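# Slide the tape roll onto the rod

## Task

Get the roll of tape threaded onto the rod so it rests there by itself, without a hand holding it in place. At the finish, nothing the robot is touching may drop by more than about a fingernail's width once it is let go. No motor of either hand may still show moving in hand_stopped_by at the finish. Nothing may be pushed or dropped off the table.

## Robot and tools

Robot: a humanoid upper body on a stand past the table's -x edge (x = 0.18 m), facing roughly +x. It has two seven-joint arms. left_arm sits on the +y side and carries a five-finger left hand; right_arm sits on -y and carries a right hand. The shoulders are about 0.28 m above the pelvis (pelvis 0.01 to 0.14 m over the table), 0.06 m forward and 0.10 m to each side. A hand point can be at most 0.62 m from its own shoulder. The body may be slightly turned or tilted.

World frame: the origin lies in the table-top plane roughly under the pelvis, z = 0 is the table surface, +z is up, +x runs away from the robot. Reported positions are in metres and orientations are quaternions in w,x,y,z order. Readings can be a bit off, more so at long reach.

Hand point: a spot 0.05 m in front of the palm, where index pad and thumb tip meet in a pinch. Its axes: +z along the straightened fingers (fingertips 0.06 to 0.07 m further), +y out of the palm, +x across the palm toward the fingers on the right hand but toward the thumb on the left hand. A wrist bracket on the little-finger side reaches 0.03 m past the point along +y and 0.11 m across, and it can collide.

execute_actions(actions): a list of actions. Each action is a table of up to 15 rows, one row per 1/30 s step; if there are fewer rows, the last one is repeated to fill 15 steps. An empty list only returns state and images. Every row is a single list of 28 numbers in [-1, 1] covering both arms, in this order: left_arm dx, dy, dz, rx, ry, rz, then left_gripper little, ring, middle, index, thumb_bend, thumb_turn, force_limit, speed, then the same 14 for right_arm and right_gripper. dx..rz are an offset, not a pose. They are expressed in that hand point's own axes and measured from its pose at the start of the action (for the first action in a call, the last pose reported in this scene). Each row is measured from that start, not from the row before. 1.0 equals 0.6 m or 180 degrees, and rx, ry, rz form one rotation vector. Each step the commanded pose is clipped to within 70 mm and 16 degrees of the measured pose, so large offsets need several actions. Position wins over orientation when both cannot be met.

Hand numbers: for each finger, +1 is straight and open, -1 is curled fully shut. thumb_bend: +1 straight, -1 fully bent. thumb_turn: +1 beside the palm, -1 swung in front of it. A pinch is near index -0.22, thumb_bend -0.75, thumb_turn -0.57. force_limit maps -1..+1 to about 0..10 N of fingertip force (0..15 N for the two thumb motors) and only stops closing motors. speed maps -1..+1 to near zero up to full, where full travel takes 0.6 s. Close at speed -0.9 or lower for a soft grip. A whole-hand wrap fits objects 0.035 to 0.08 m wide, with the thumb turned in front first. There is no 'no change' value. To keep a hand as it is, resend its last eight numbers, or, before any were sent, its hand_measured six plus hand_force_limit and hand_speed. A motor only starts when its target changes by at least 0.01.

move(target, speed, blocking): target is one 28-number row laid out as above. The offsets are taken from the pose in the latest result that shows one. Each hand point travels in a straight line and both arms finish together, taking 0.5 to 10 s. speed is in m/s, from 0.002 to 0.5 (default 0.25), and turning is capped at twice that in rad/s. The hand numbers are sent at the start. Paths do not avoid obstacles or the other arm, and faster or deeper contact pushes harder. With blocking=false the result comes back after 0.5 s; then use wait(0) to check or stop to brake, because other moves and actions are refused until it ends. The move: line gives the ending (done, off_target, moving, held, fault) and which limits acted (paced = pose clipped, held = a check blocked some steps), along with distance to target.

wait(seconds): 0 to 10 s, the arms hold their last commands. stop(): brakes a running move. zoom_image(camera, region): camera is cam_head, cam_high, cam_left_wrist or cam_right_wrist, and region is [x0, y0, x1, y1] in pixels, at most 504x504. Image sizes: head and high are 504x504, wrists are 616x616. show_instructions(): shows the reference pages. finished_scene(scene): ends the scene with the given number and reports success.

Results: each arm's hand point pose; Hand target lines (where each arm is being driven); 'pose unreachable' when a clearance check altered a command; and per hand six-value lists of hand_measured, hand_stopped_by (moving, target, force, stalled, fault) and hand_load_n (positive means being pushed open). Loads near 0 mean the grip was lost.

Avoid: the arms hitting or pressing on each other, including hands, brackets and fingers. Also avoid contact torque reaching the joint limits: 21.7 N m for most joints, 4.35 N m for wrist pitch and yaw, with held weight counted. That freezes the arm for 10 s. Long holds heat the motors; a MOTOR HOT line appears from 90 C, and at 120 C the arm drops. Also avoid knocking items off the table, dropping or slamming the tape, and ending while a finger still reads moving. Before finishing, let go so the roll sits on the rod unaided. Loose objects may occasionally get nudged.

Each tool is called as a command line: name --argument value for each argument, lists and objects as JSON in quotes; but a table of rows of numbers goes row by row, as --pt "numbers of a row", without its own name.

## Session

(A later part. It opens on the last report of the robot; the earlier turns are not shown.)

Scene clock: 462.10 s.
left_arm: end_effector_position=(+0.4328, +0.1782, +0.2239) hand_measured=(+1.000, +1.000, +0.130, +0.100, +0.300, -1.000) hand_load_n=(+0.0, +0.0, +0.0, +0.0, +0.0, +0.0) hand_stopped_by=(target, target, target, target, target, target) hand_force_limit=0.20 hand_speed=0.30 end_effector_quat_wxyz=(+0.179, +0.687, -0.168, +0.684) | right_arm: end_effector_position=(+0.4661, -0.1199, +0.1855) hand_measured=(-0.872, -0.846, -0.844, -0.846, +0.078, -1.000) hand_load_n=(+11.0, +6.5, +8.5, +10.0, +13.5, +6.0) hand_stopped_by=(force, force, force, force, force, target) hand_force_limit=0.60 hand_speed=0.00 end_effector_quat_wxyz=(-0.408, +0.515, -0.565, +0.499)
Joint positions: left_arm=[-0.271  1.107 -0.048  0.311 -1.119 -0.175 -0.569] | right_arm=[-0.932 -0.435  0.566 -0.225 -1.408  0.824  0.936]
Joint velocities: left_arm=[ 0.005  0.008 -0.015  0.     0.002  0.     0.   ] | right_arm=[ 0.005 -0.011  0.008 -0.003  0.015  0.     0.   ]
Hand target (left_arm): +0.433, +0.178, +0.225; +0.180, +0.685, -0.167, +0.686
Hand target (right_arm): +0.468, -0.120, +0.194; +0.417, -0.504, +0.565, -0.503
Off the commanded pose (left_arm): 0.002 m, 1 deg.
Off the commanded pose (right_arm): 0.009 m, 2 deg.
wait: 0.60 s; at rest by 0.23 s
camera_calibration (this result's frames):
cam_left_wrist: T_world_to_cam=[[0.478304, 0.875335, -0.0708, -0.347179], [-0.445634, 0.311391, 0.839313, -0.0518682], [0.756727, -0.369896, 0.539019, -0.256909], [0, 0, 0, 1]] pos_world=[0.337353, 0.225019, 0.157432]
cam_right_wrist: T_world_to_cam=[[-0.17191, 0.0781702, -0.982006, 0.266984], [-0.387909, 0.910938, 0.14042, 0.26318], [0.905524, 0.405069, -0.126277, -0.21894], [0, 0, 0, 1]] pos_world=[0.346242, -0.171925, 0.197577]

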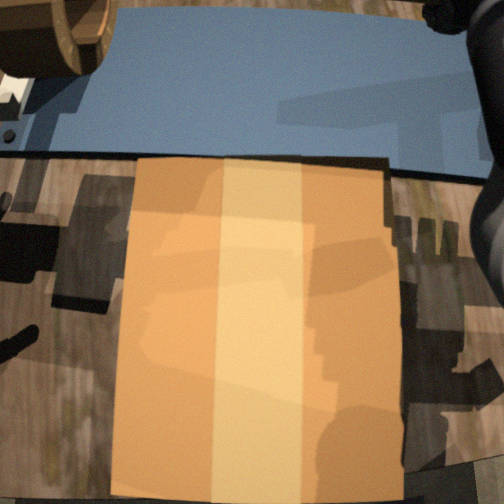

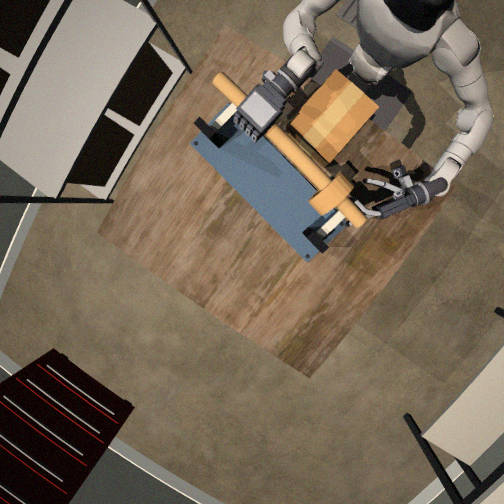

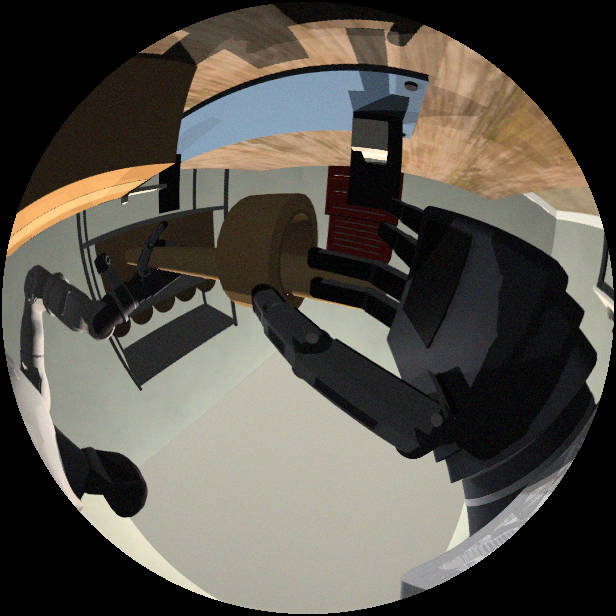

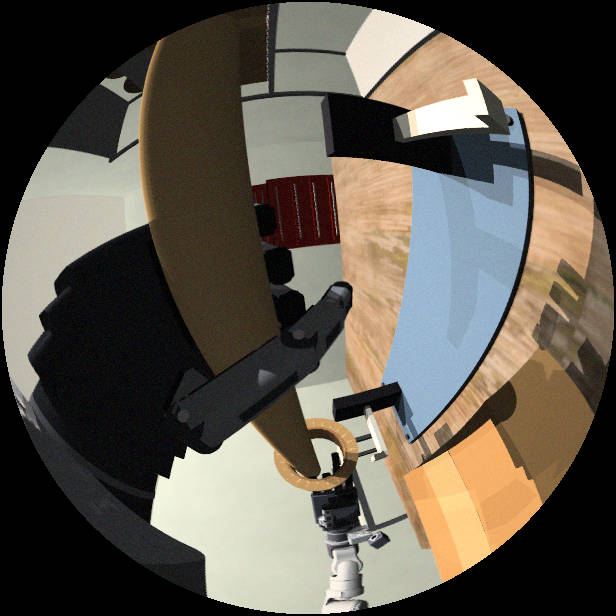

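execute_actions --actions '[[[-0.0001,0.0001,-0.0012,0,0,0,0.1,0.1,0.13,0.10,0.3,-1,0.2,1,0.0003,-0.0145,0.0011,0.0072,0.0016,0.0059,-1,-1,-1,-1,-1,-1,0.6,0.0],[-0.0003,0.0005,-0.0047,0,0,0,0.1,0.1,0.13,0.10,0.3,-1,0.2,1,0.0004,-0.0147,0.0019,0.0068,0.0016,0.006,-1,-1,-1,-1,-1,-1,0.6,0.0],[-0.0008,0.0011,-0.0105,0,0,0,0.1,0.1,0.13,0.10,0.3,-1,0.2,1,0.0004,-0.0149,0.003,0.0061,0.0016,0.0062,-1,-1,-1,-1,-1,-1,0.6,0.0],[-0.0013,0.002,-0.0182,0,0,0,0.1,0.1,0.13,0.10,0.3,-1,0.2,1,0.0005,-0.0146,0.0048,0.0052,0.0016,0.0066,-1,-1,-1,-1,-1,-1,0.6,0.0],[-0.002,0.003,-0.0275,0,0,0,0.1,0.1,0.13,0.10,0.3,-1,0.2,1,0.0005,-0.0133,0.0071,0.0041,0.0016,0.007,-1,-1,-1,-1,-1,-1,0.6,0.0],[-0.0028,0.0041,-0.038,0,0,0,0.1,0.1,0.13,0.10,0.3,-1,0.2,1,0.0005,-0.011,0.01,0.0027,0.0016,0.0075,-1,-1,-1,-1,-1,-1,0.6,0.0],[-0.0036,0.0054,-0.0493,0,0,0,0.1,0.1,0.13,0.10,0.3,-1,0.2,1,0.0005,-0.0077,0.0135,0.0012,0.0016,0.0081,-1,-1,-1,-1,-1,-1,0.6,0.0],[-0.0044,0.0066,-0.0607,0,0,0,0.1,0.1,0.13,0.10,0.3,-1,0.2,1,0.0004,-0.0034,0.0175,-0.0006,0.0016,0.0087,-1,-1,-1,-1,-1,-1,0.6,0.0],[-0.0052,0.0079,-0.0721,0,0,0,0.1,0.1,0.13,0.10,0.3,-1,0.2,1,0.0003,0.0017,0.0219,-0.0025,0.0016,0.0095,-1,-1,-1,-1,-1,-1,0.6,0.0],[-0.006,0.009,-0.0825,0,0,0,0.1,0.1,0.13,0.10,0.3,-1,0.2,1,0.0001,0.0076,0.0267,-0.0045,0.0016,0.0102,-1,-1,-1,-1,-1,-1,0.6,0.0],[-0.0067,0.01,-0.0919,0,0,0,0.1,0.1,0.13,0.10,0.3,-1,0.2,1,0,0.0143,0.0319,-0.0066,0.0016,0.011,-1,-1,-1,-1,-1,-1,0.6,0.0],[-0.0072,0.0109,-0.0996,0,0,0,0.1,0.1,0.13,0.10,0.3,-1,0.2,1,-0.0002,0.0216,0.0372,-0.0088,0.0016,0.0118,-1,-1,-1,-1,-1,-1,0.6,0.0],[-0.0077,0.0115,-0.1053,0,0,0,0.1,0.1,0.13,0.10,0.3,-1,0.2,1,-0.0005,0.0294,0.0428,-0.0111,0.0016,0.0127,-1,-1,-1,-1,-1,-1,0.6,0.0],[-0.0079,0.0119,-0.1088,0,0,0,0.1,0.1,0.13,0.10,0.3,-1,0.2,1,-0.0007,0.0377,0.0484,-0.0133,0.0016,0.0135,-1,-1,-1,-1,-1,-1,0.6,0.0],[-0.008,0.012,-0.11,0,0,0,0.1,0.1,0.13,0.10,0.3,-1,0.2,1,-0.001,0.0463,0.0541,-0.0156,0.0016,0.0144,-1,-1,-1,-1,-1,-1,0.6,0.0]],[[0,0.001,-0.008,0,0,0,0.1,0.1,0.13,0.10,0.3,-1,0.2,1,-0.0004,0.0179,0.0244,-0.0017,0.0016,0.0092,-1,-1,-1,-1,-1,-1,0.6,0.0],[0,0.001,-0.008,0,0,0,0.1,0.1,0.13,0.10,0.3,-1,0.2,1,-0.0005,0.0265,0.0304,-0.0038,0.0016,0.01,-1,-1,-1,-1,-1,-1,0.6,0.0],[0,0.001,-0.008,0,0,0,0.1,0.1,0.13,0.10,0.3,-1,0.2,1,-0.0006,0.0351,0.0362,-0.0058,0.0016,0.0107,-1,-1,-1,-1,-1,-1,0.6,0.0],[0,0.001,-0.008,0,0,0,0.1,0.1,0.13,0.10,0.3,-1,0.2,1,-0.0008,0.0435,0.0416,-0.0077,0.0016,0.0114,-1,-1,-1,-1,-1,-1,0.6,0.0],[0,0.001,-0.008,0,0,0,0.1,0.1,0.13,0.10,0.3,-1,0.2,1,-0.0009,0.0517,0.0468,-0.0095,0.0016,0.0121,-1,-1,-1,-1,-1,-1,0.6,0.0],[0,0.001,-0.008,0,0,0,0.1,0.1,0.13,0.10,0.3,-1,0.2,1,-0.0011,0.0595,0.0515,-0.011,0.0016,0.0127,-1,-1,-1,-1,-1,-1,0.6,0.0],[0,0.001,-0.008,0,0,0,0.1,0.1,0.13,0.10,0.3,-1,0.2,1,-0.0012,0.0669,0.0557,-0.0124,0.0016,0.0132,-1,-1,-1,-1,-1,-1,0.6,0.0],[0,0.001,-0.008,0,0,0,0.1,0.1,0.13,0.10,0.3,-1,0.2,1,-0.0014,0.0737,0.0593,-0.0135,0.0016,0.0136,-1,-1,-1,-1,-1,-1,0.6,0.0],[0,0.001,-0.008,0,0,0,0.1,0.1,0.13,0.10,0.3,-1,0.2,1,-0.0015,0.0798,0.0624,-0.0144,0.0016,0.0139,-1,-1,-1,-1,-1,-1,0.6,0.0],[0,0.001,-0.008,0,0,0,0.1,0.1,0.13,0.10,0.3,-1,0.2,1,-0.0016,0.0852,0.0648,-0.0151,0.0016,0.0142,-1,-1,-1,-1,-1,-1,0.6,0.0],[0,0.001,-0.008,0,0,0,0.1,0.1,0.13,0.10,0.3,-1,0.2,1,-0.0018,0.0898,0.0666,-0.0155,0.0016,0.0143,-1,-1,-1,-1,-1,-1,0.6,0.0],[0,0.001,-0.008,0,0,0,0.1,0.1,0.13,0.10,0.3,-1,0.2,1,-0.0019,0.0935,0.0677,-0.0156,0.0016,0.0144,-1,-1,-1,-1,-1,-1,0.6,0.0],[0,0.001,-0.008,0,0,0,0.1,0.1,0.13,0.10,0.3,-1,0.2,1,-0.002,0.0962,0.0683,-0.0156,0.0016,0.0144,-1,-1,-1,-1,-1,-1,0.6,0.0],[0,0.001,-0.008,0,0,0,0.1,0.1,0.13,0.10,0.3,-1,0.2,1,-0.002,0.0979,0.0687,-0.0156,0.0016,0.0144,-1,-1,-1,-1,-1,-1,0.6,0.0],[0,0.001,-0.008,0,0,0,0.1,0.1,0.13,0.10,0.3,-1,0.2,1,-0.0021,0.0984,0.0688,-0.0156,0.0016,0.0144,-1,-1,-1,-1,-1,-1,0.6,0.0]]]'

wait --seconds 1.0

Scene clock: 560.43 s.
left_arm: end_effector_position=(+0.3764, +0.2070, +0.2187) hand_measured=(+0.100, +0.100, +0.130, +0.100, +0.300, -1.000) hand_load_n=(+0.0, +0.0, +0.0, +0.0, +0.0, +0.0) hand_stopped_by=(target, target, target, target, target, target) hand_force_limit=0.20 hand_speed=1.00 end_effector_quat_wxyz=(+0.172, +0.690, -0.169, +0.683) | right_arm: end_effector_position=(+0.5063, -0.1368, +0.0871) hand_measured=(-0.872, -0.846, -0.844, -0.846, +0.078, -1.000) hand_load_n=(+10.5, +6.5, +9.0, +10.5, +13.5, +6.0) hand_stopped_by=(force, force, force, force, force, target) hand_force_limit=0.60 hand_speed=0.00 end_effector_quat_wxyz=(-0.380, +0.514, -0.617, +0.459)
Joint positions: left_arm=[ 0.142  1.154  0.149  0.174 -1.215 -0.315 -0.643] | right_arm=[-0.937 -0.29   0.476  0.341 -1.097  0.647  0.444]
Joint velocities: left_arm=[-0.014  0.    -0.003  0.005 -0.006  0.     0.   ] | right_arm=[-0.008  0.089 -0.048  0.296  0.101 -0.16  -0.316]
Hand target (left_arm): +0.376, +0.206, +0.219; +0.174, +0.689, -0.170, +0.683
Hand target (right_arm): +0.513, -0.131, +0.098; +0.399, -0.504, +0.612, -0.460
Off the commanded pose (left_arm): 0.001 m, 0 deg.
Off the commanded pose (right_arm): 0.010 m, 2 deg.
camera_calibration (this result's frames):
cam_left_wrist: T_world_to_cam=[[0.470803, 0.879997, -0.0628426, -0.345659], [-0.44634, 0.299025, 0.843424, -0.0796936], [0.761002, -0.369037, 0.53356, -0.201374], [0, 0, 0, 1]] pos_world=[0.280413, 0.253695, 0.152939]
cam_right_wrist: T_world_to_cam=[[-0.276815, 0.155424, -0.94827, 0.239353], [-0.322431, 0.914598, 0.244028, 0.266331], [0.905214, 0.373302, -0.203061, -0.25842], [0, 0, 0, 1]] pos_world=[0.386055, -0.184318, 0.109504]

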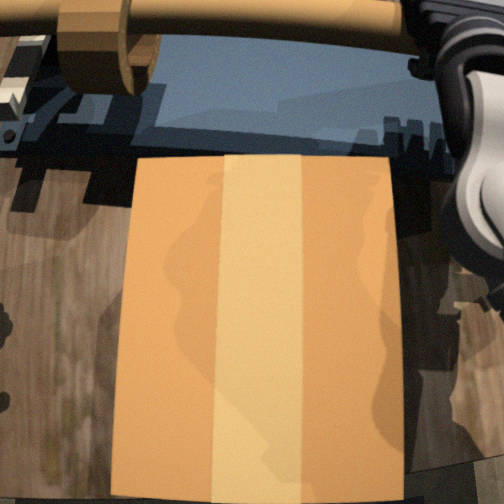

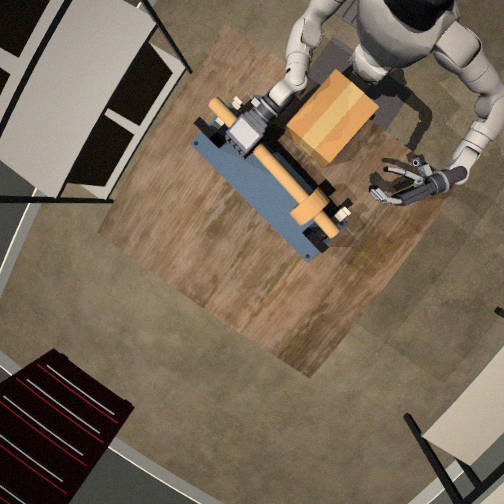

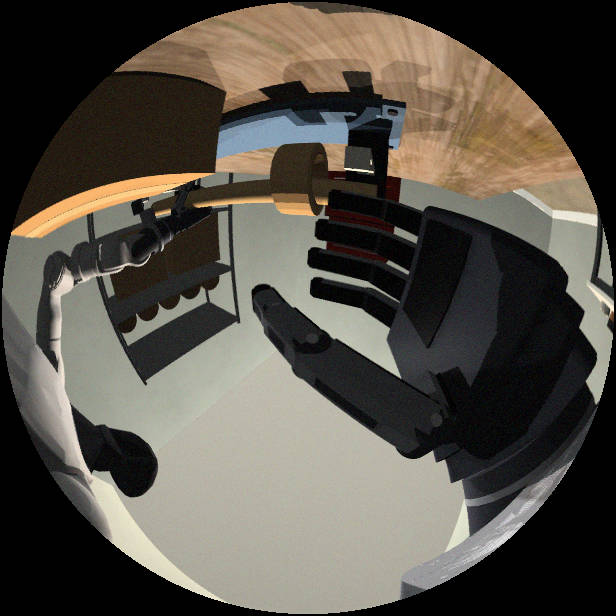

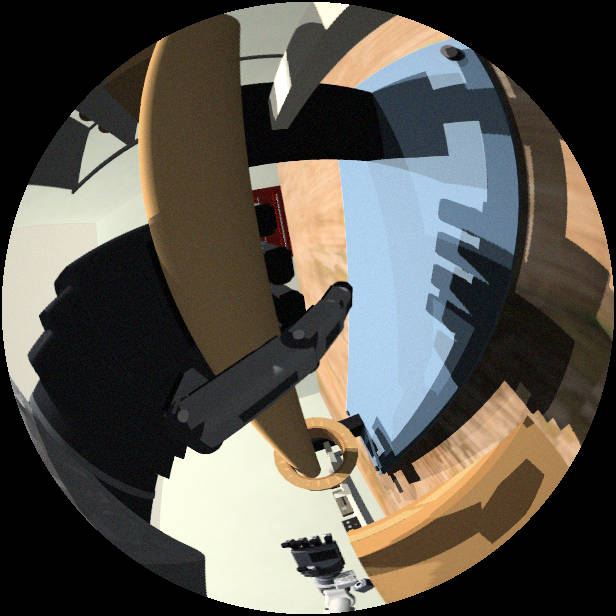

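Scene clock: 561.43 s.
left_arm: end_effector_position=(+0.3764, +0.2070, +0.2187) hand_measured=(+0.100, +0.100, +0.130, +0.100, +0.300, -1.000) hand_load_n=(+0.0, +0.0, +0.0, +0.0, +0.0, +0.0) hand_stopped_by=(target, target, target, target, target, target) hand_force_limit=0.20 hand_speed=1.00 end_effector_quat_wxyz=(+0.172, +0.690, -0.169, +0.683) | right_arm: end_effector_position=(+0.5082, -0.1361, +0.0877) hand_measured=(-0.872, -0.846, -0.844, -0.846, +0.078, -1.000) hand_load_n=(+10.5, +6.5, +9.0, +10.5, +13.5, +6.0) hand_stopped_by=(force, force, force, force, force, target) hand_force_limit=0.60 hand_speed=0.00 end_effector_quat_wxyz=(-0.384, +0.513, -0.615, +0.460)
Joint positions: left_arm=[ 0.142  1.154  0.149  0.174 -1.215 -0.315 -0.643] | right_arm=[-0.939 -0.286  0.472  0.353 -1.093  0.639  0.425]
Joint velocities: left_arm=[ 0.006  0.008 -0.005 -0.008 -0.008  0.     0.   ] | right_arm=[-0.003 -0.008 -0.017  0.     0.     0.     0.   ]
Hand target (left_arm): +0.376, +0.206, +0.219; +0.174, +0.689, -0.170, +0.683
Hand target (right_arm): +0.513, -0.131, +0.098; +0.399, -0.504, +0.612, -0.460
Off the commanded pose (left_arm): 0.001 m, 0 deg.
Off the commanded pose (right_arm): 0.008 m, 1 deg.
wait: 1.00 s; at rest by 0.30 s
camera_calibration (this result's frames):
cam_left_wrist: T_world_to_cam=[[0.470803, 0.879997, -0.0628425, -0.345659], [-0.44634, 0.299025, 0.843424, -0.0796936], [0.761002, -0.369038, 0.53356, -0.201374], [0, 0, 0, 1]] pos_world=[0.280413, 0.253695, 0.152939]
cam_right_wrist: T_world_to_cam=[[-0.268124, 0.15631, -0.950619, 0.236236], [-0.327361, 0.913252, 0.242499, 0.268608], [0.90606, 0.376215, -0.193695, -0.261141], [0, 0, 0, 1]] pos_world=[0.387882, -0.183987, 0.108851]

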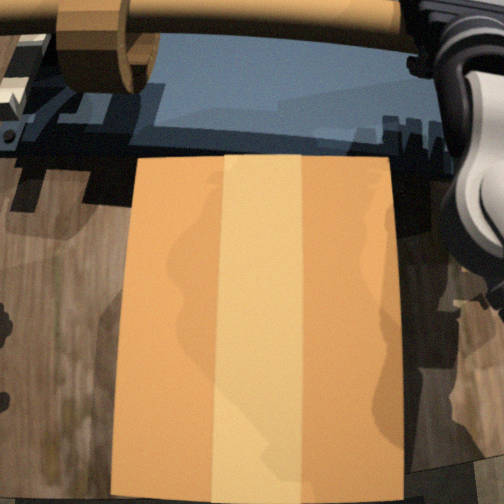

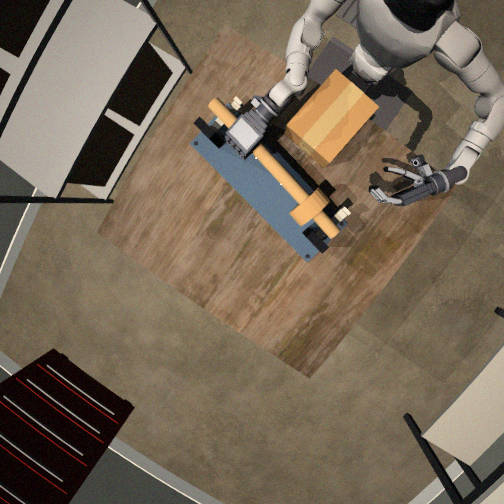

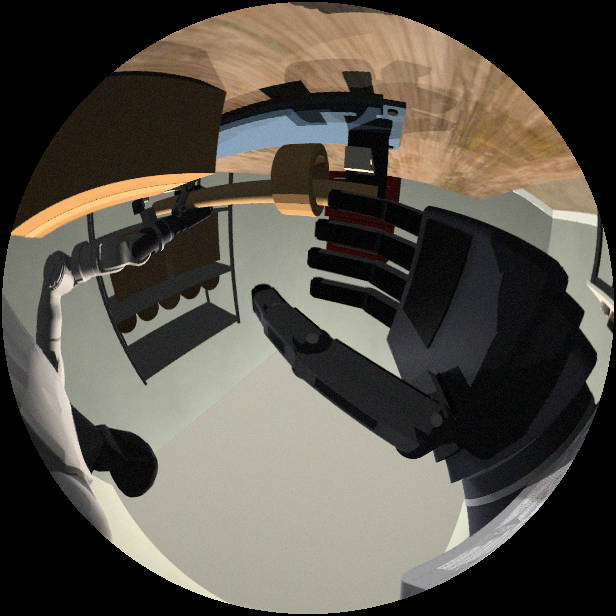

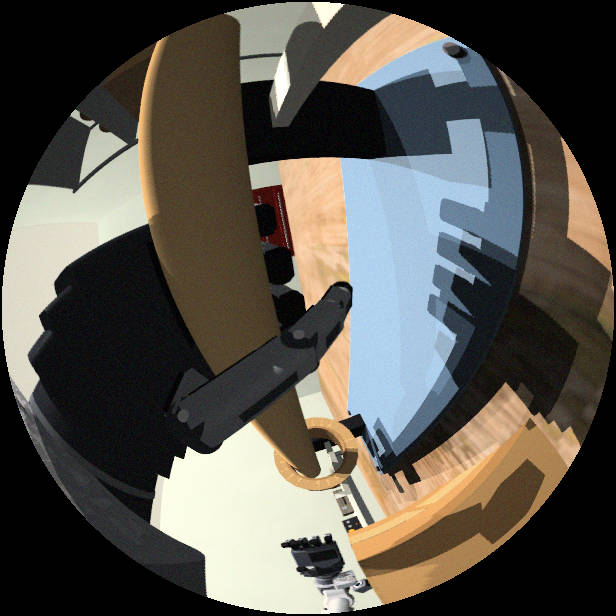

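zoom_image --camera "cam_high" --region '[180, 70, 380, 270]'

zoom_image --camera "cam_right_wrist" --region '[250, 390, 410, 550]'

Region (180, 70, 380, 270) of cam_high's 504x504 image, scaled by 2.520, with more detail than that image has.

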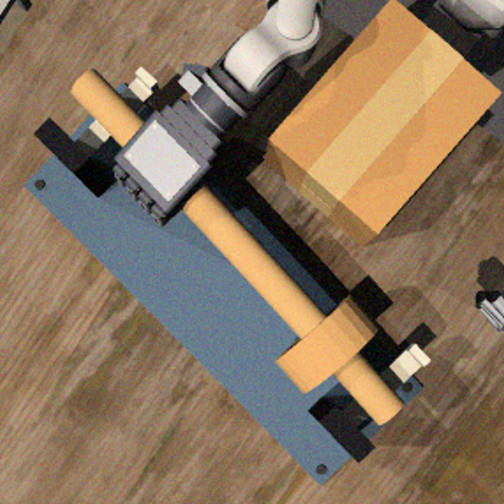

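Region (250, 390, 410, 550) of cam_right_wrist's 616x616 image, scaled by 3.150, with more detail than that image has.

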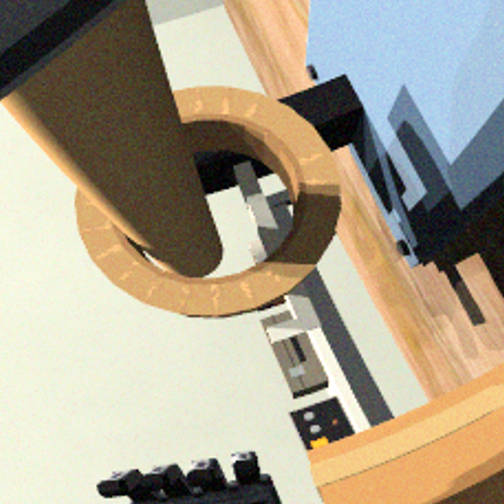

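zoom_image --camera "cam_left_wrist" --region '[250, 90, 430, 240]'

zoom_image --camera "cam_high" --region '[280, 175, 370, 265]'

zoom_image --camera "cam_high" --region '[185, 80, 275, 170]'

Region (250, 90, 430, 240) of cam_left_wrist's 616x616 image, scaled by 2.800, with more detail than that image has.

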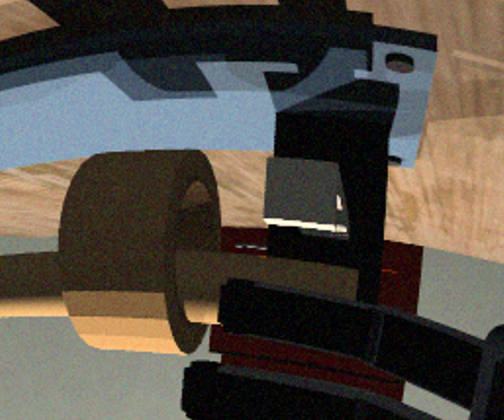

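Region (280, 175, 370, 265) of cam_high's 504x504 image, scaled by 5.600, with more detail than that image has.

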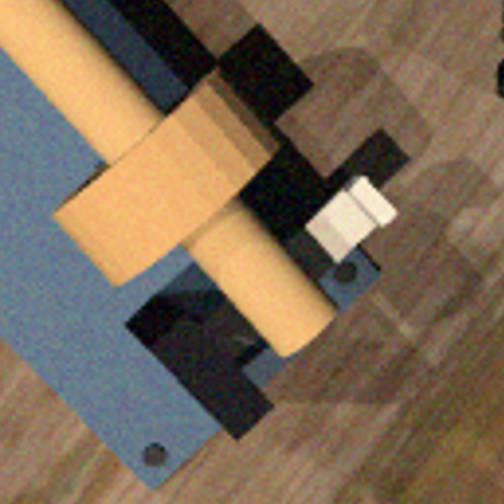

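Region (185, 80, 275, 170) of cam_high's 504x504 image, scaled by 5.600, with more detail than that image has.

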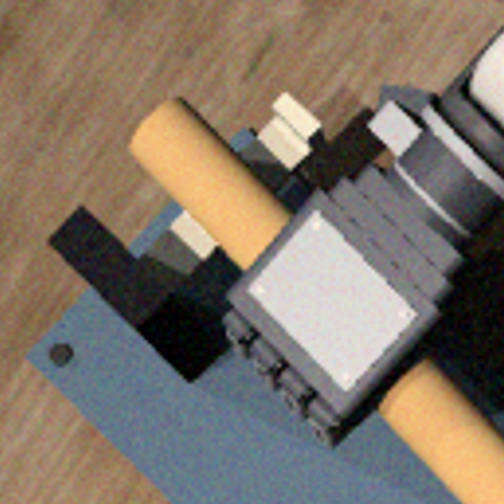

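execute_actions --actions '[[[0,0,0,0,0,0,0.1,0.1,0.13,0.10,0.3,-1,0.2,1,-0.0082,-0.015,0.0011,0.008,-0.0042,0.0068,-1,-1,-1,-1,-1,-1,0.6,0.0],[0,0,0,0,0,0,0.1,0.1,0.13,0.10,0.3,-1,0.2,1,-0.0094,-0.0133,0.0011,0.0078,-0.0049,0.0064,-1,-1,-1,-1,-1,-1,0.6,0.0],[0,0,0,0,0,0,0.1,0.1,0.13,0.10,0.3,-1,0.2,1,-0.0113,-0.0108,0.0013,0.0076,-0.0059,0.0057,-1,-1,-1,-1,-1,-1,0.6,0.0],[0,0,0,0,0,0,0.1,0.1,0.13,0.10,0.3,-1,0.2,1,-0.0137,-0.0079,0.0014,0.0073,-0.0071,0.005,-1,-1,-1,-1,-1,-1,0.6,0.0],[0,0,0,0,0,0,0.1,0.1,0.13,0.10,0.3,-1,0.2,1,-0.0163,-0.0045,0.0015,0.007,-0.0086,0.0041,-1,-1,-1,-1,-1,-1,0.6,0.0],[0,0,0,0,0,0,0.1,0.1,0.13,0.10,0.3,-1,0.2,1,-0.0189,-0.0009,0.0019,0.0067,-0.01,0.0032,-1,-1,-1,-1,-1,-1,0.6,0.0],[0,0,0,0,0,0,0.1,0.1,0.13,0.10,0.3,-1,0.2,1,-0.0213,0.003,0.0022,0.0064,-0.0112,0.0025,-1,-1,-1,-1,-1,-1,0.6,0.0],[0,0,0,0,0,0,0.1,0.1,0.13,0.10,0.3,-1,0.2,1,-0.0232,0.0068,0.0028,0.0062,-0.0122,0.0018,-1,-1,-1,-1,-1,-1,0.6,0.0],[0,0,0,0,0,0,0.1,0.1,0.13,0.10,0.3,-1,0.2,1,-0.0244,0.0106,0.0035,0.006,-0.0129,0.0014,-1,-1,-1,-1,-1,-1,0.6,0.0],[0,0,0,0,0,0,0.1,0.1,0.13,0.10,0.3,-1,0.2,1,-0.0248,0.0142,0.0044,0.006,-0.0131,0.0013,-1,-1,-1,-1,-1,-1,0.6,0.0],[0,0,0,0,0,0,0.1,0.1,0.13,0.10,0.3,-1,0.2,1,-0.0248,0.0179,0.0055,0.0053,-0.0131,0.0006,-1,-1,-1,-1,-1,-1,0.6,0.0],[0,0,0,0,0,0,0.1,0.1,0.13,0.10,0.3,-1,0.2,1,-0.0248,0.0215,0.0066,0.0042,-0.0131,-0.0005,-1,-1,-1,-1,-1,-1,0.6,0.0],[0,0,0,0,0,0,0.1,0.1,0.13,0.10,0.3,-1,0.2,1,-0.0248,0.0252,0.0077,0.0031,-0.0131,-0.0016,-1,-1,-1,-1,-1,-1,0.6,0.0],[0,0,0,0,0,0,0.1,0.1,0.13,0.10,0.3,-1,0.2,1,-0.0248,0.0284,0.0086,0.0021,-0.0131,-0.0026,-1,-1,-1,-1,-1,-1,0.6,0.0],[0,0,0,0,0,0,0.1,0.1,0.13,0.10,0.3,-1,0.2,1,-0.0248,0.0311,0.0094,0.0015,-0.0131,-0.0032,-1,-1,-1,-1,-1,-1,0.6,0.0]]]'

wait --seconds 1.0

Scene clock: 637.77 s.
left_arm: end_effector_position=(+0.3764, +0.2070, +0.2187) hand_measured=(+0.100, +0.100, +0.130, +0.100, +0.300, -1.000) hand_load_n=(+0.0, +0.0, +0.0, +0.0, +0.0, +0.0) hand_stopped_by=(target, target, target, target, target, target) hand_force_limit=0.20 hand_speed=1.00 end_effector_quat_wxyz=(+0.172, +0.690, -0.169, +0.683) | right_arm: end_effector_position=(+0.5094, -0.1253, +0.0692) hand_measured=(-0.872, -0.846, -0.844, -0.846, +0.078, -1.000) hand_load_n=(+10.5, +6.5, +9.0, +10.0, +13.5, +6.5) hand_stopped_by=(force, force, force, force, force, target) hand_force_limit=0.60 hand_speed=0.00 end_effector_quat_wxyz=(-0.392, +0.524, -0.603, +0.456)
Joint positions: left_arm=[ 0.142  1.154  0.149  0.174 -1.215 -0.315 -0.643] | right_arm=[-0.929 -0.243  0.472  0.445 -1.078  0.58   0.324]
Joint velocities: left_arm=[ 0.003 -0.005  0.003  0.002  0.006  0.     0.   ] | right_arm=[-0.118  0.055 -0.021  0.296  0.046 -0.129 -0.223]
Hand target (left_arm): +0.376, +0.207, +0.219; +0.172, +0.690, -0.169, +0.683
Hand target (right_arm): +0.512, -0.122, +0.069; +0.396, -0.523, +0.603, -0.453
Off the commanded pose (left_arm): 0.000 m, 0 deg.
Off the commanded pose (right_arm): 0.004 m, 1 deg.
camera_calibration (this result's frames):
cam_left_wrist: T_world_to_cam=[[0.470803, 0.879997, -0.0628425, -0.345659], [-0.44634, 0.299025, 0.843424, -0.0796936], [0.761002, -0.369038, 0.53356, -0.201374], [0, 0, 0, 1]] pos_world=[0.280413, 0.253695, 0.152939]
cam_right_wrist: T_world_to_cam=[[-0.270184, 0.140551, -0.952495, 0.216556], [-0.360004, 0.902782, 0.235334, 0.279416], [0.892971, 0.406486, -0.193318, -0.259379], [0, 0, 0, 1]] pos_world=[0.390719, -0.177255, 0.0903699]

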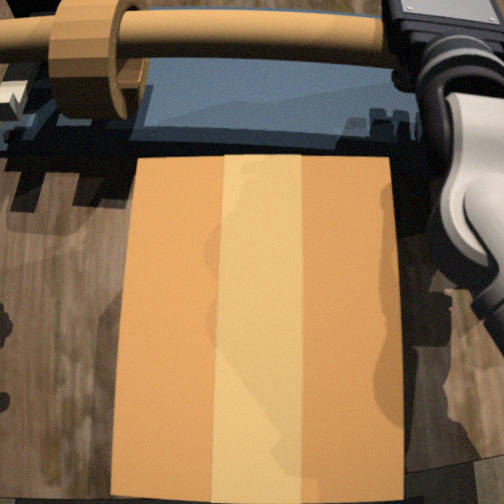

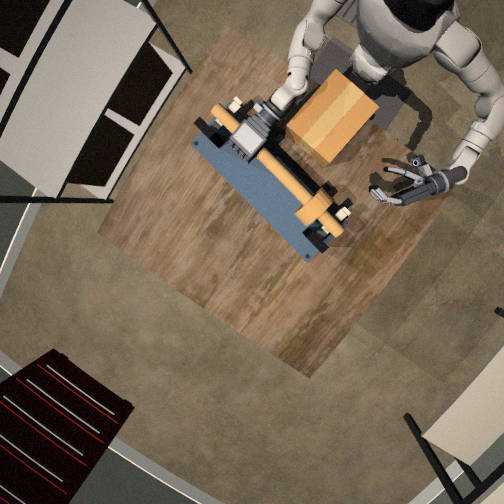

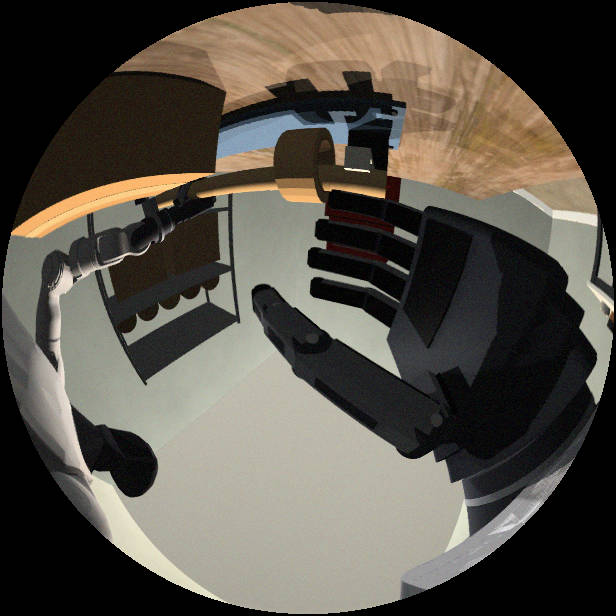

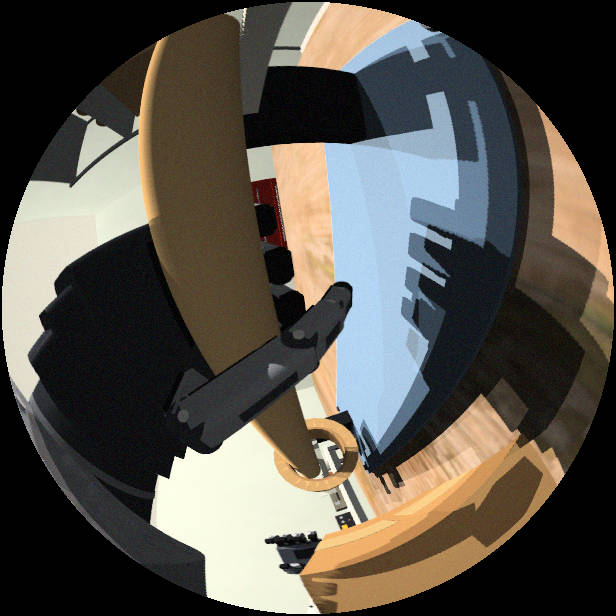

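Scene clock: 638.77 s.
left_arm: end_effector_position=(+0.3764, +0.2070, +0.2187) hand_measured=(+0.100, +0.100, +0.130, +0.100, +0.300, -1.000) hand_load_n=(+0.0, +0.0, +0.0, +0.0, +0.0, +0.0) hand_stopped_by=(target, target, target, target, target, target) hand_force_limit=0.20 hand_speed=1.00 end_effector_quat_wxyz=(+0.172, +0.690, -0.169, +0.683) | right_arm: end_effector_position=(+0.5115, -0.1244, +0.0695) hand_measured=(-0.872, -0.846, -0.844, -0.846, +0.078, -1.000) hand_load_n=(+10.5, +6.5, +8.5, +10.0, +13.5, +6.5) hand_stopped_by=(force, force, force, force, force, target) hand_force_limit=0.60 hand_speed=0.00 end_effector_quat_wxyz=(-0.394, +0.524, -0.601, +0.457)
Joint positions: left_arm=[ 0.142  1.154  0.149  0.174 -1.215 -0.315 -0.643] | right_arm=[-0.937 -0.238  0.471  0.464 -1.075  0.572  0.309]
Joint velocities: left_arm=[-0.012 -0.012  0.015 -0.005 -0.02   0.     0.   ] | right_arm=[ 0.002  0.003  0.008 -0.011 -0.011  0.     0.   ]
Hand target (left_arm): +0.376, +0.207, +0.219; +0.172, +0.690, -0.169, +0.683
Hand target (right_arm): +0.512, -0.122, +0.069; +0.396, -0.523, +0.603, -0.453
Off the commanded pose (left_arm): 0.000 m, 0 deg.
Off the commanded pose (right_arm): 0.003 m, 1 deg.
wait: 1.00 s; at rest by 0.20 s
camera_calibration (this result's frames):
cam_left_wrist: T_world_to_cam=[[0.470803, 0.879997, -0.0628425, -0.345659], [-0.446341, 0.299025, 0.843424, -0.0796936], [0.761002, -0.369037, 0.533561, -0.201374], [0, 0, 0, 1]] pos_world=[0.280413, 0.253695, 0.152939]
cam_right_wrist: T_world_to_cam=[[-0.265209, 0.139063, -0.95411, 0.214619], [-0.363617, 0.902056, 0.232549, 0.281221], [0.892999, 0.408604, -0.188668, -0.261671], [0, 0, 0, 1]] pos_world=[0.392848, -0.176602, 0.090004]

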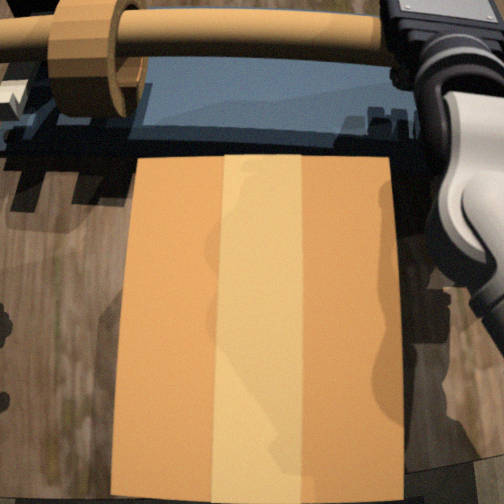

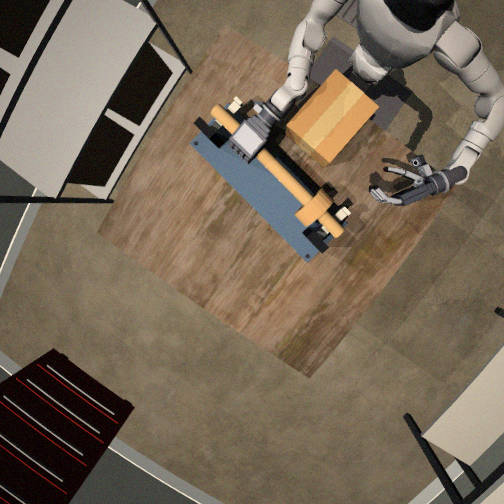

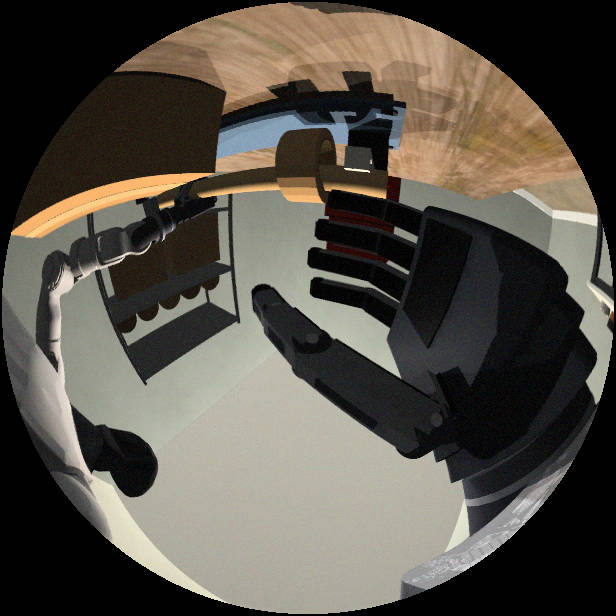

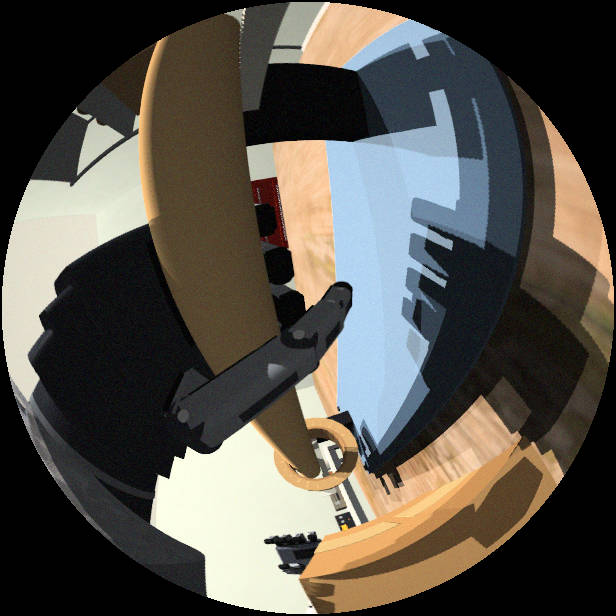

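zoom_image --camera "cam_right_wrist" --region '[260, 400, 380, 520]'

zoom_image --camera "cam_right_wrist" --region '[180, 0, 340, 160]'

zoom_image --camera "cam_high" --region '[180, 70, 380, 270]'

zoom_image --camera "cam_left_wrist" --region '[250, 90, 430, 240]'

Region (260, 400, 380, 520) of cam_right_wrist's 616x616 image, scaled by 4.200, with more detail than that image has.

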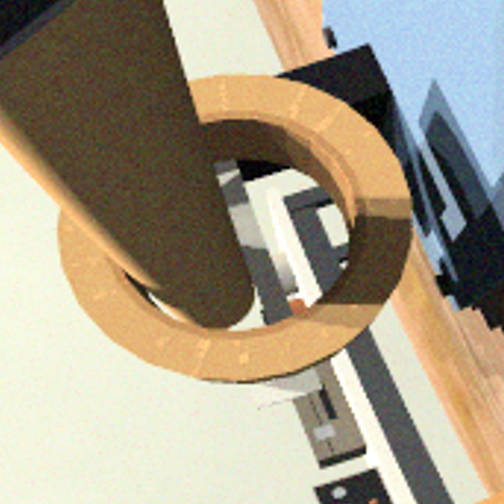

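Region (180, 0, 340, 160) of cam_right_wrist's 616x616 image, scaled by 3.150, with more detail than that image has.

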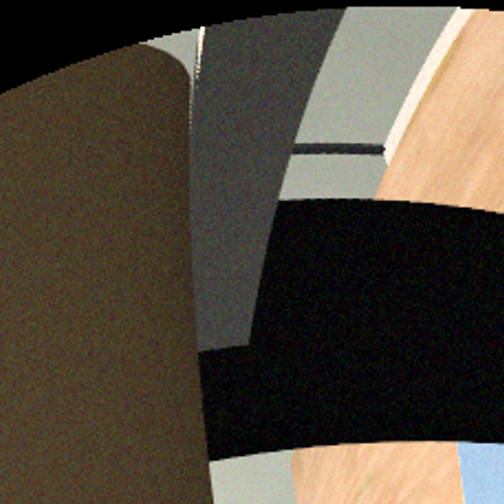

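Region (180, 70, 380, 270) of cam_high's 504x504 image, scaled by 2.520, with more detail than that image has.

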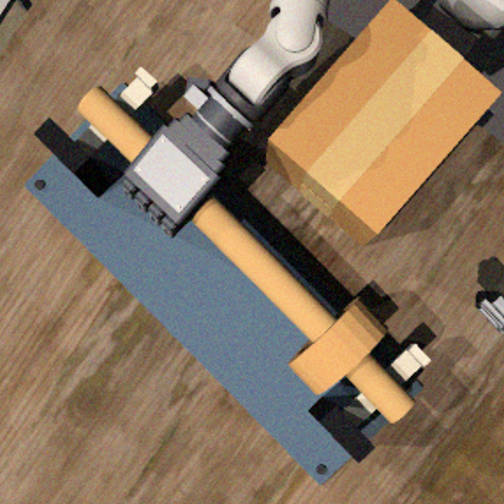

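Region (250, 90, 430, 240) of cam_left_wrist's 616x616 image, scaled by 2.800, with more detail than that image has.

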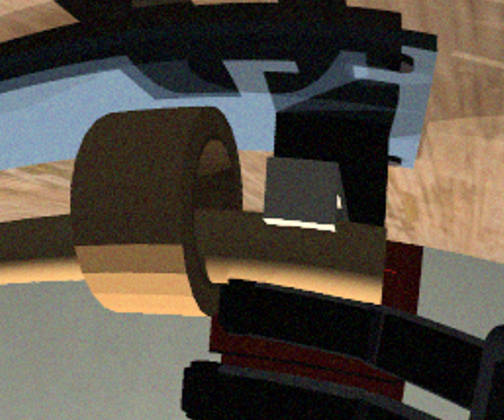

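execute_actions --actions '[[[0,0,0,0,0,0,0.1,0.1,0.13,0.10,0.3,-1,0.2,1,0,0,0,0,0,0,1,1,1,1,1,-1,0.6,1],[0,0,0,0,0,0,0.1,0.1,0.13,0.10,0.3,-1,0.2,1,0,0,0,0,0,0,1,1,1,1,1,-1,0.6,1],[0,0,0,0,0,0,0.1,0.1,0.13,0.10,0.3,-1,0.2,1,0,0,0,0,0,0,1,1,1,1,1,-1,0.6,1],[0,0,0,0,0,0,0.1,0.1,0.13,0.10,0.3,-1,0.2,1,0,0,0,0,0,0,1,1,1,1,1,-1,0.6,1],[0,0,0,0,0,0,0.1,0.1,0.13,0.10,0.3,-1,0.2,1,0,0,0,0,0,0,1,1,1,1,1,-1,0.6,1],[0,0,0,0,0,0,0.1,0.1,0.13,0.10,0.3,-1,0.2,1,0,-0.0007,-0.001,0,0,0,1,1,1,1,1,-1,0.6,1],[0,0,0,0,0,0,0.1,0.1,0.13,0.10,0.3,-1,0.2,1,0,-0.0025,-0.0038,0,0,0,1,1,1,1,1,-1,0.6,1],[0,0,0,0,0,0,0.1,0.1,0.13,0.10,0.3,-1,0.2,1,0,-0.0055,-0.0082,0,0,0,1,1,1,1,1,-1,0.6,1],[0,0,0,0,0,0,0.1,0.1,0.13,0.10,0.3,-1,0.2,1,0,-0.0092,-0.0138,0,0,0,1,1,1,1,1,-1,0.6,1],[0,0,0,0,0,0,0.1,0.1,0.13,0.10,0.3,-1,0.2,1,0,-0.0134,-0.02,0,0,0,1,1,1,1,1,-1,0.6,1],[0,0,0,0,0,0,0.1,0.1,0.13,0.10,0.3,-1,0.2,1,0,-0.0175,-0.0262,0,0,0,1,1,1,1,1,-1,0.6,1],[0,0,0,0,0,0,0.1,0.1,0.13,0.10,0.3,-1,0.2,1,0,-0.0212,-0.0318,0,0,0,1,1,1,1,1,-1,0.6,1],[0,0,0,0,0,0,0.1,0.1,0.13,0.10,0.3,-1,0.2,1,0,-0.0242,-0.0362,0,0,0,1,1,1,1,1,-1,0.6,1],[0,0,0,0,0,0,0.1,0.1,0.13,0.10,0.3,-1,0.2,1,0,-0.026,-0.039,0,0,0,1,1,1,1,1,-1,0.6,1],[0,0,0,0,0,0,0.1,0.1,0.13,0.10,0.3,-1,0.2,1,0,-0.0267,-0.04,0,0,0,1,1,1,1,1,-1,0.6,1]]]'

wait --seconds 1.5

Scene clock: 659.77 s.
left_arm: end_effector_position=(+0.3764, +0.2070, +0.2187) hand_measured=(+0.100, +0.100, +0.130, +0.100, +0.300, -1.000) hand_load_n=(+0.0, +0.0, +0.0, +0.0, +0.0, +0.0) hand_stopped_by=(target, target, target, target, target, target) hand_force_limit=0.20 hand_speed=1.00 end_effector_quat_wxyz=(+0.172, +0.690, -0.169, +0.683) | right_arm: end_effector_position=(+0.4983, -0.1187, +0.0854) hand_measured=(+0.444, +0.472, +0.416, +0.470, +0.904, -1.000) hand_load_n=(+0.0, +0.0, +0.0, +0.0, +0.0, +0.0) hand_stopped_by=(moving, moving, moving, moving, moving, target) hand_force_limit=0.60 hand_speed=1.00 end_effector_quat_wxyz=(-0.397, +0.525, -0.601, +0.454)
Joint positions: left_arm=[ 0.142  1.154  0.149  0.174 -1.215 -0.315 -0.643] | right_arm=[-0.888 -0.27   0.494  0.273 -1.13   0.641  0.44 ]
Joint velocities: left_arm=[-0.005 -0.009 -0.005 -0.002  0.003  0.     0.   ] | right_arm=[ 0.178 -0.147  0.117 -0.847 -0.278  0.303  0.585]
Hand target (left_arm): +0.376, +0.207, +0.219; +0.172, +0.690, -0.169, +0.683
Hand target (right_arm): +0.493, -0.119, +0.088; +0.394, -0.527, +0.600, -0.456
Off the commanded pose (left_arm): 0.000 m, 0 deg.
Off the commanded pose (right_arm): 0.009 m, 1 deg.
camera_calibration (this result's frames):
cam_left_wrist: T_world_to_cam=[[0.470803, 0.879997, -0.0628425, -0.345659], [-0.44634, 0.299025, 0.843424, -0.0796936], [0.761002, -0.369038, 0.53356, -0.201374], [0, 0, 0, 1]] pos_world=[0.280413, 0.253695, 0.152939]
cam_right_wrist: T_world_to_cam=[[-0.266455, 0.142798, -0.953211, 0.226459], [-0.370624, 0.897747, 0.238092, 0.270058], [0.889741, 0.416723, -0.186285, -0.246809], [0, 0, 0, 1]] pos_world=[0.380027, -0.171931, 0.105588]

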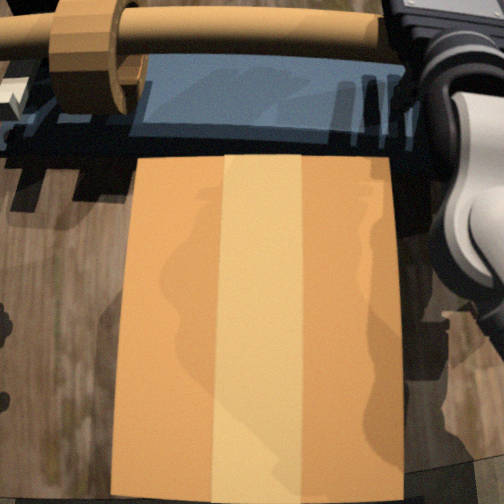

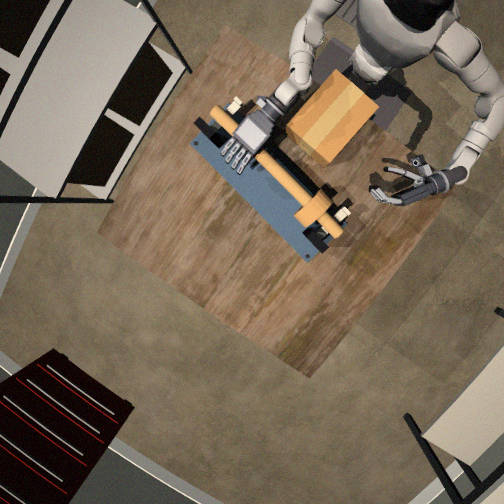

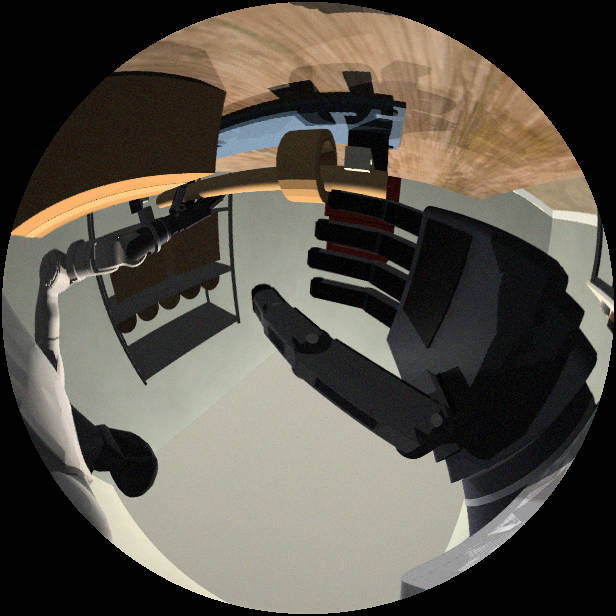

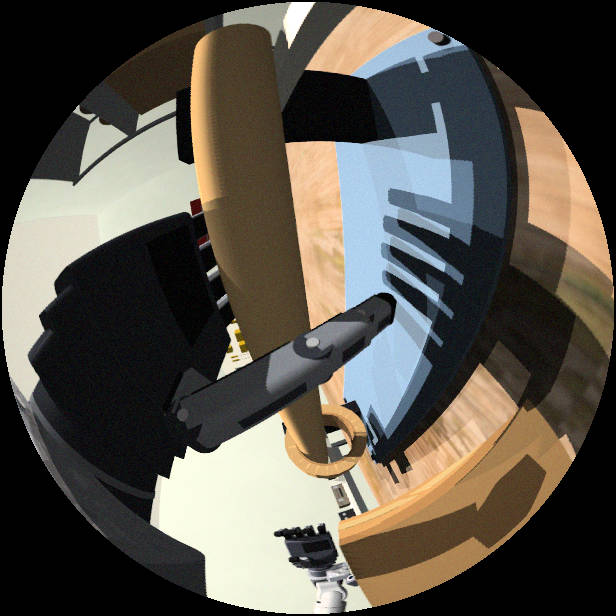

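Scene clock: 661.27 s.
left_arm: end_effector_position=(+0.3764, +0.2070, +0.2187) hand_measured=(+0.100, +0.100, +0.130, +0.100, +0.300, -1.000) hand_load_n=(+0.0, +0.0, +0.0, +0.0, +0.0, +0.0) hand_stopped_by=(target, target, target, target, target, target) hand_force_limit=0.20 hand_speed=1.00 end_effector_quat_wxyz=(+0.172, +0.690, -0.169, +0.683) | right_arm: end_effector_position=(+0.4939, -0.1181, +0.0888) hand_measured=(+1.000, +1.000, +1.000, +1.000, +1.000, -1.000) hand_load_n=(+0.0, +0.0, +0.0, +0.0, +0.0, +0.0) hand_stopped_by=(target, target, target, target, target, target) hand_force_limit=0.60 hand_speed=1.00 end_effector_quat_wxyz=(-0.396, +0.526, -0.601, +0.454)
Joint positions: left_arm=[ 0.142  1.154  0.149  0.174 -1.215 -0.315 -0.643] | right_arm=[-0.875 -0.28   0.501  0.224 -1.15   0.66   0.477]
Joint velocities: left_arm=[ 0.    -0.012 -0.005  0.     0.003  0.     0.   ] | right_arm=[0.    0.003 0.009 0.011 0.002 0.    0.   ]
Hand target (left_arm): +0.376, +0.207, +0.219; +0.172, +0.690, -0.169, +0.683
Hand target (right_arm): +0.493, -0.119, +0.088; +0.394, -0.527, +0.600, -0.456
Off the commanded pose (left_arm): 0.000 m, 0 deg.
Off the commanded pose (right_arm): 0.004 m, 1 deg.
wait: 1.50 s; at rest by 0.37 s
camera_calibration (this result's frames):
cam_left_wrist: T_world_to_cam=[[0.470803, 0.879997, -0.0628425, -0.345659], [-0.446341, 0.299025, 0.843424, -0.0796936], [0.761002, -0.369038, 0.533561, -0.201374], [0, 0, 0, 1]] pos_world=[0.280413, 0.253695, 0.152939]
cam_right_wrist: T_world_to_cam=[[-0.268807, 0.140562, -0.952883, 0.22934], [-0.370531, 0.898074, 0.237003, 0.267253], [0.889072, 0.416781, -0.189326, -0.241906], [0, 0, 0, 1]] pos_world=[0.375746, -0.171427, 0.109395]

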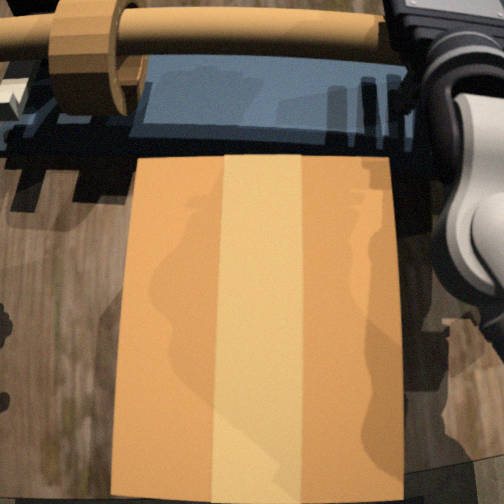

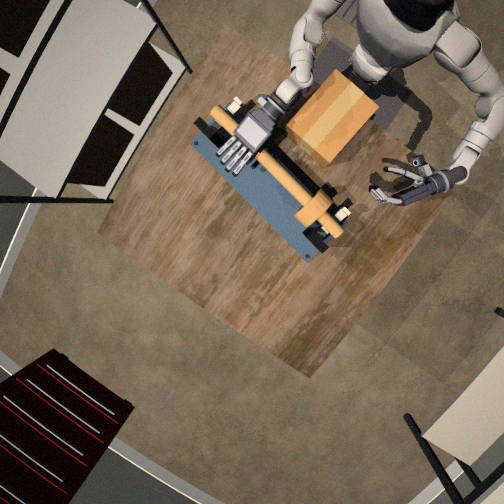

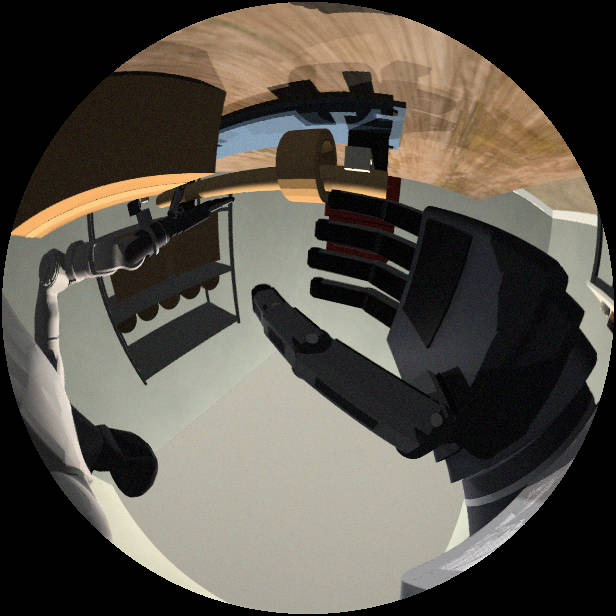

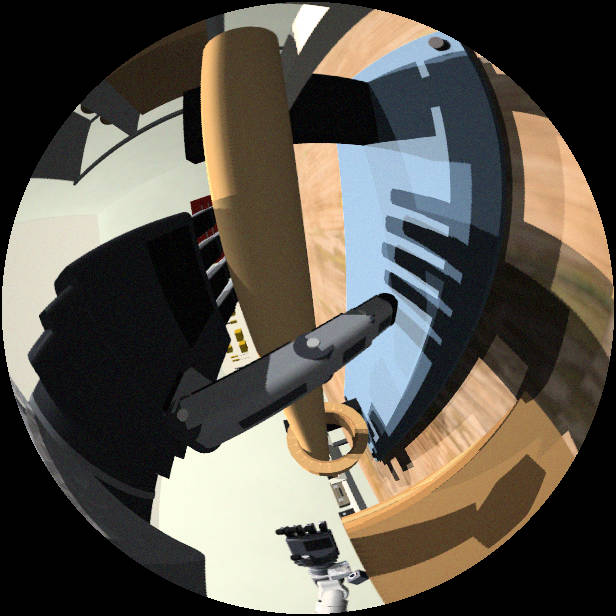

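The rod is back on both hooks with the tape hanging between them. Neither hand shows any load, and every motor reads target.

finished_scene --scene 2

The scene is finished: the task was done.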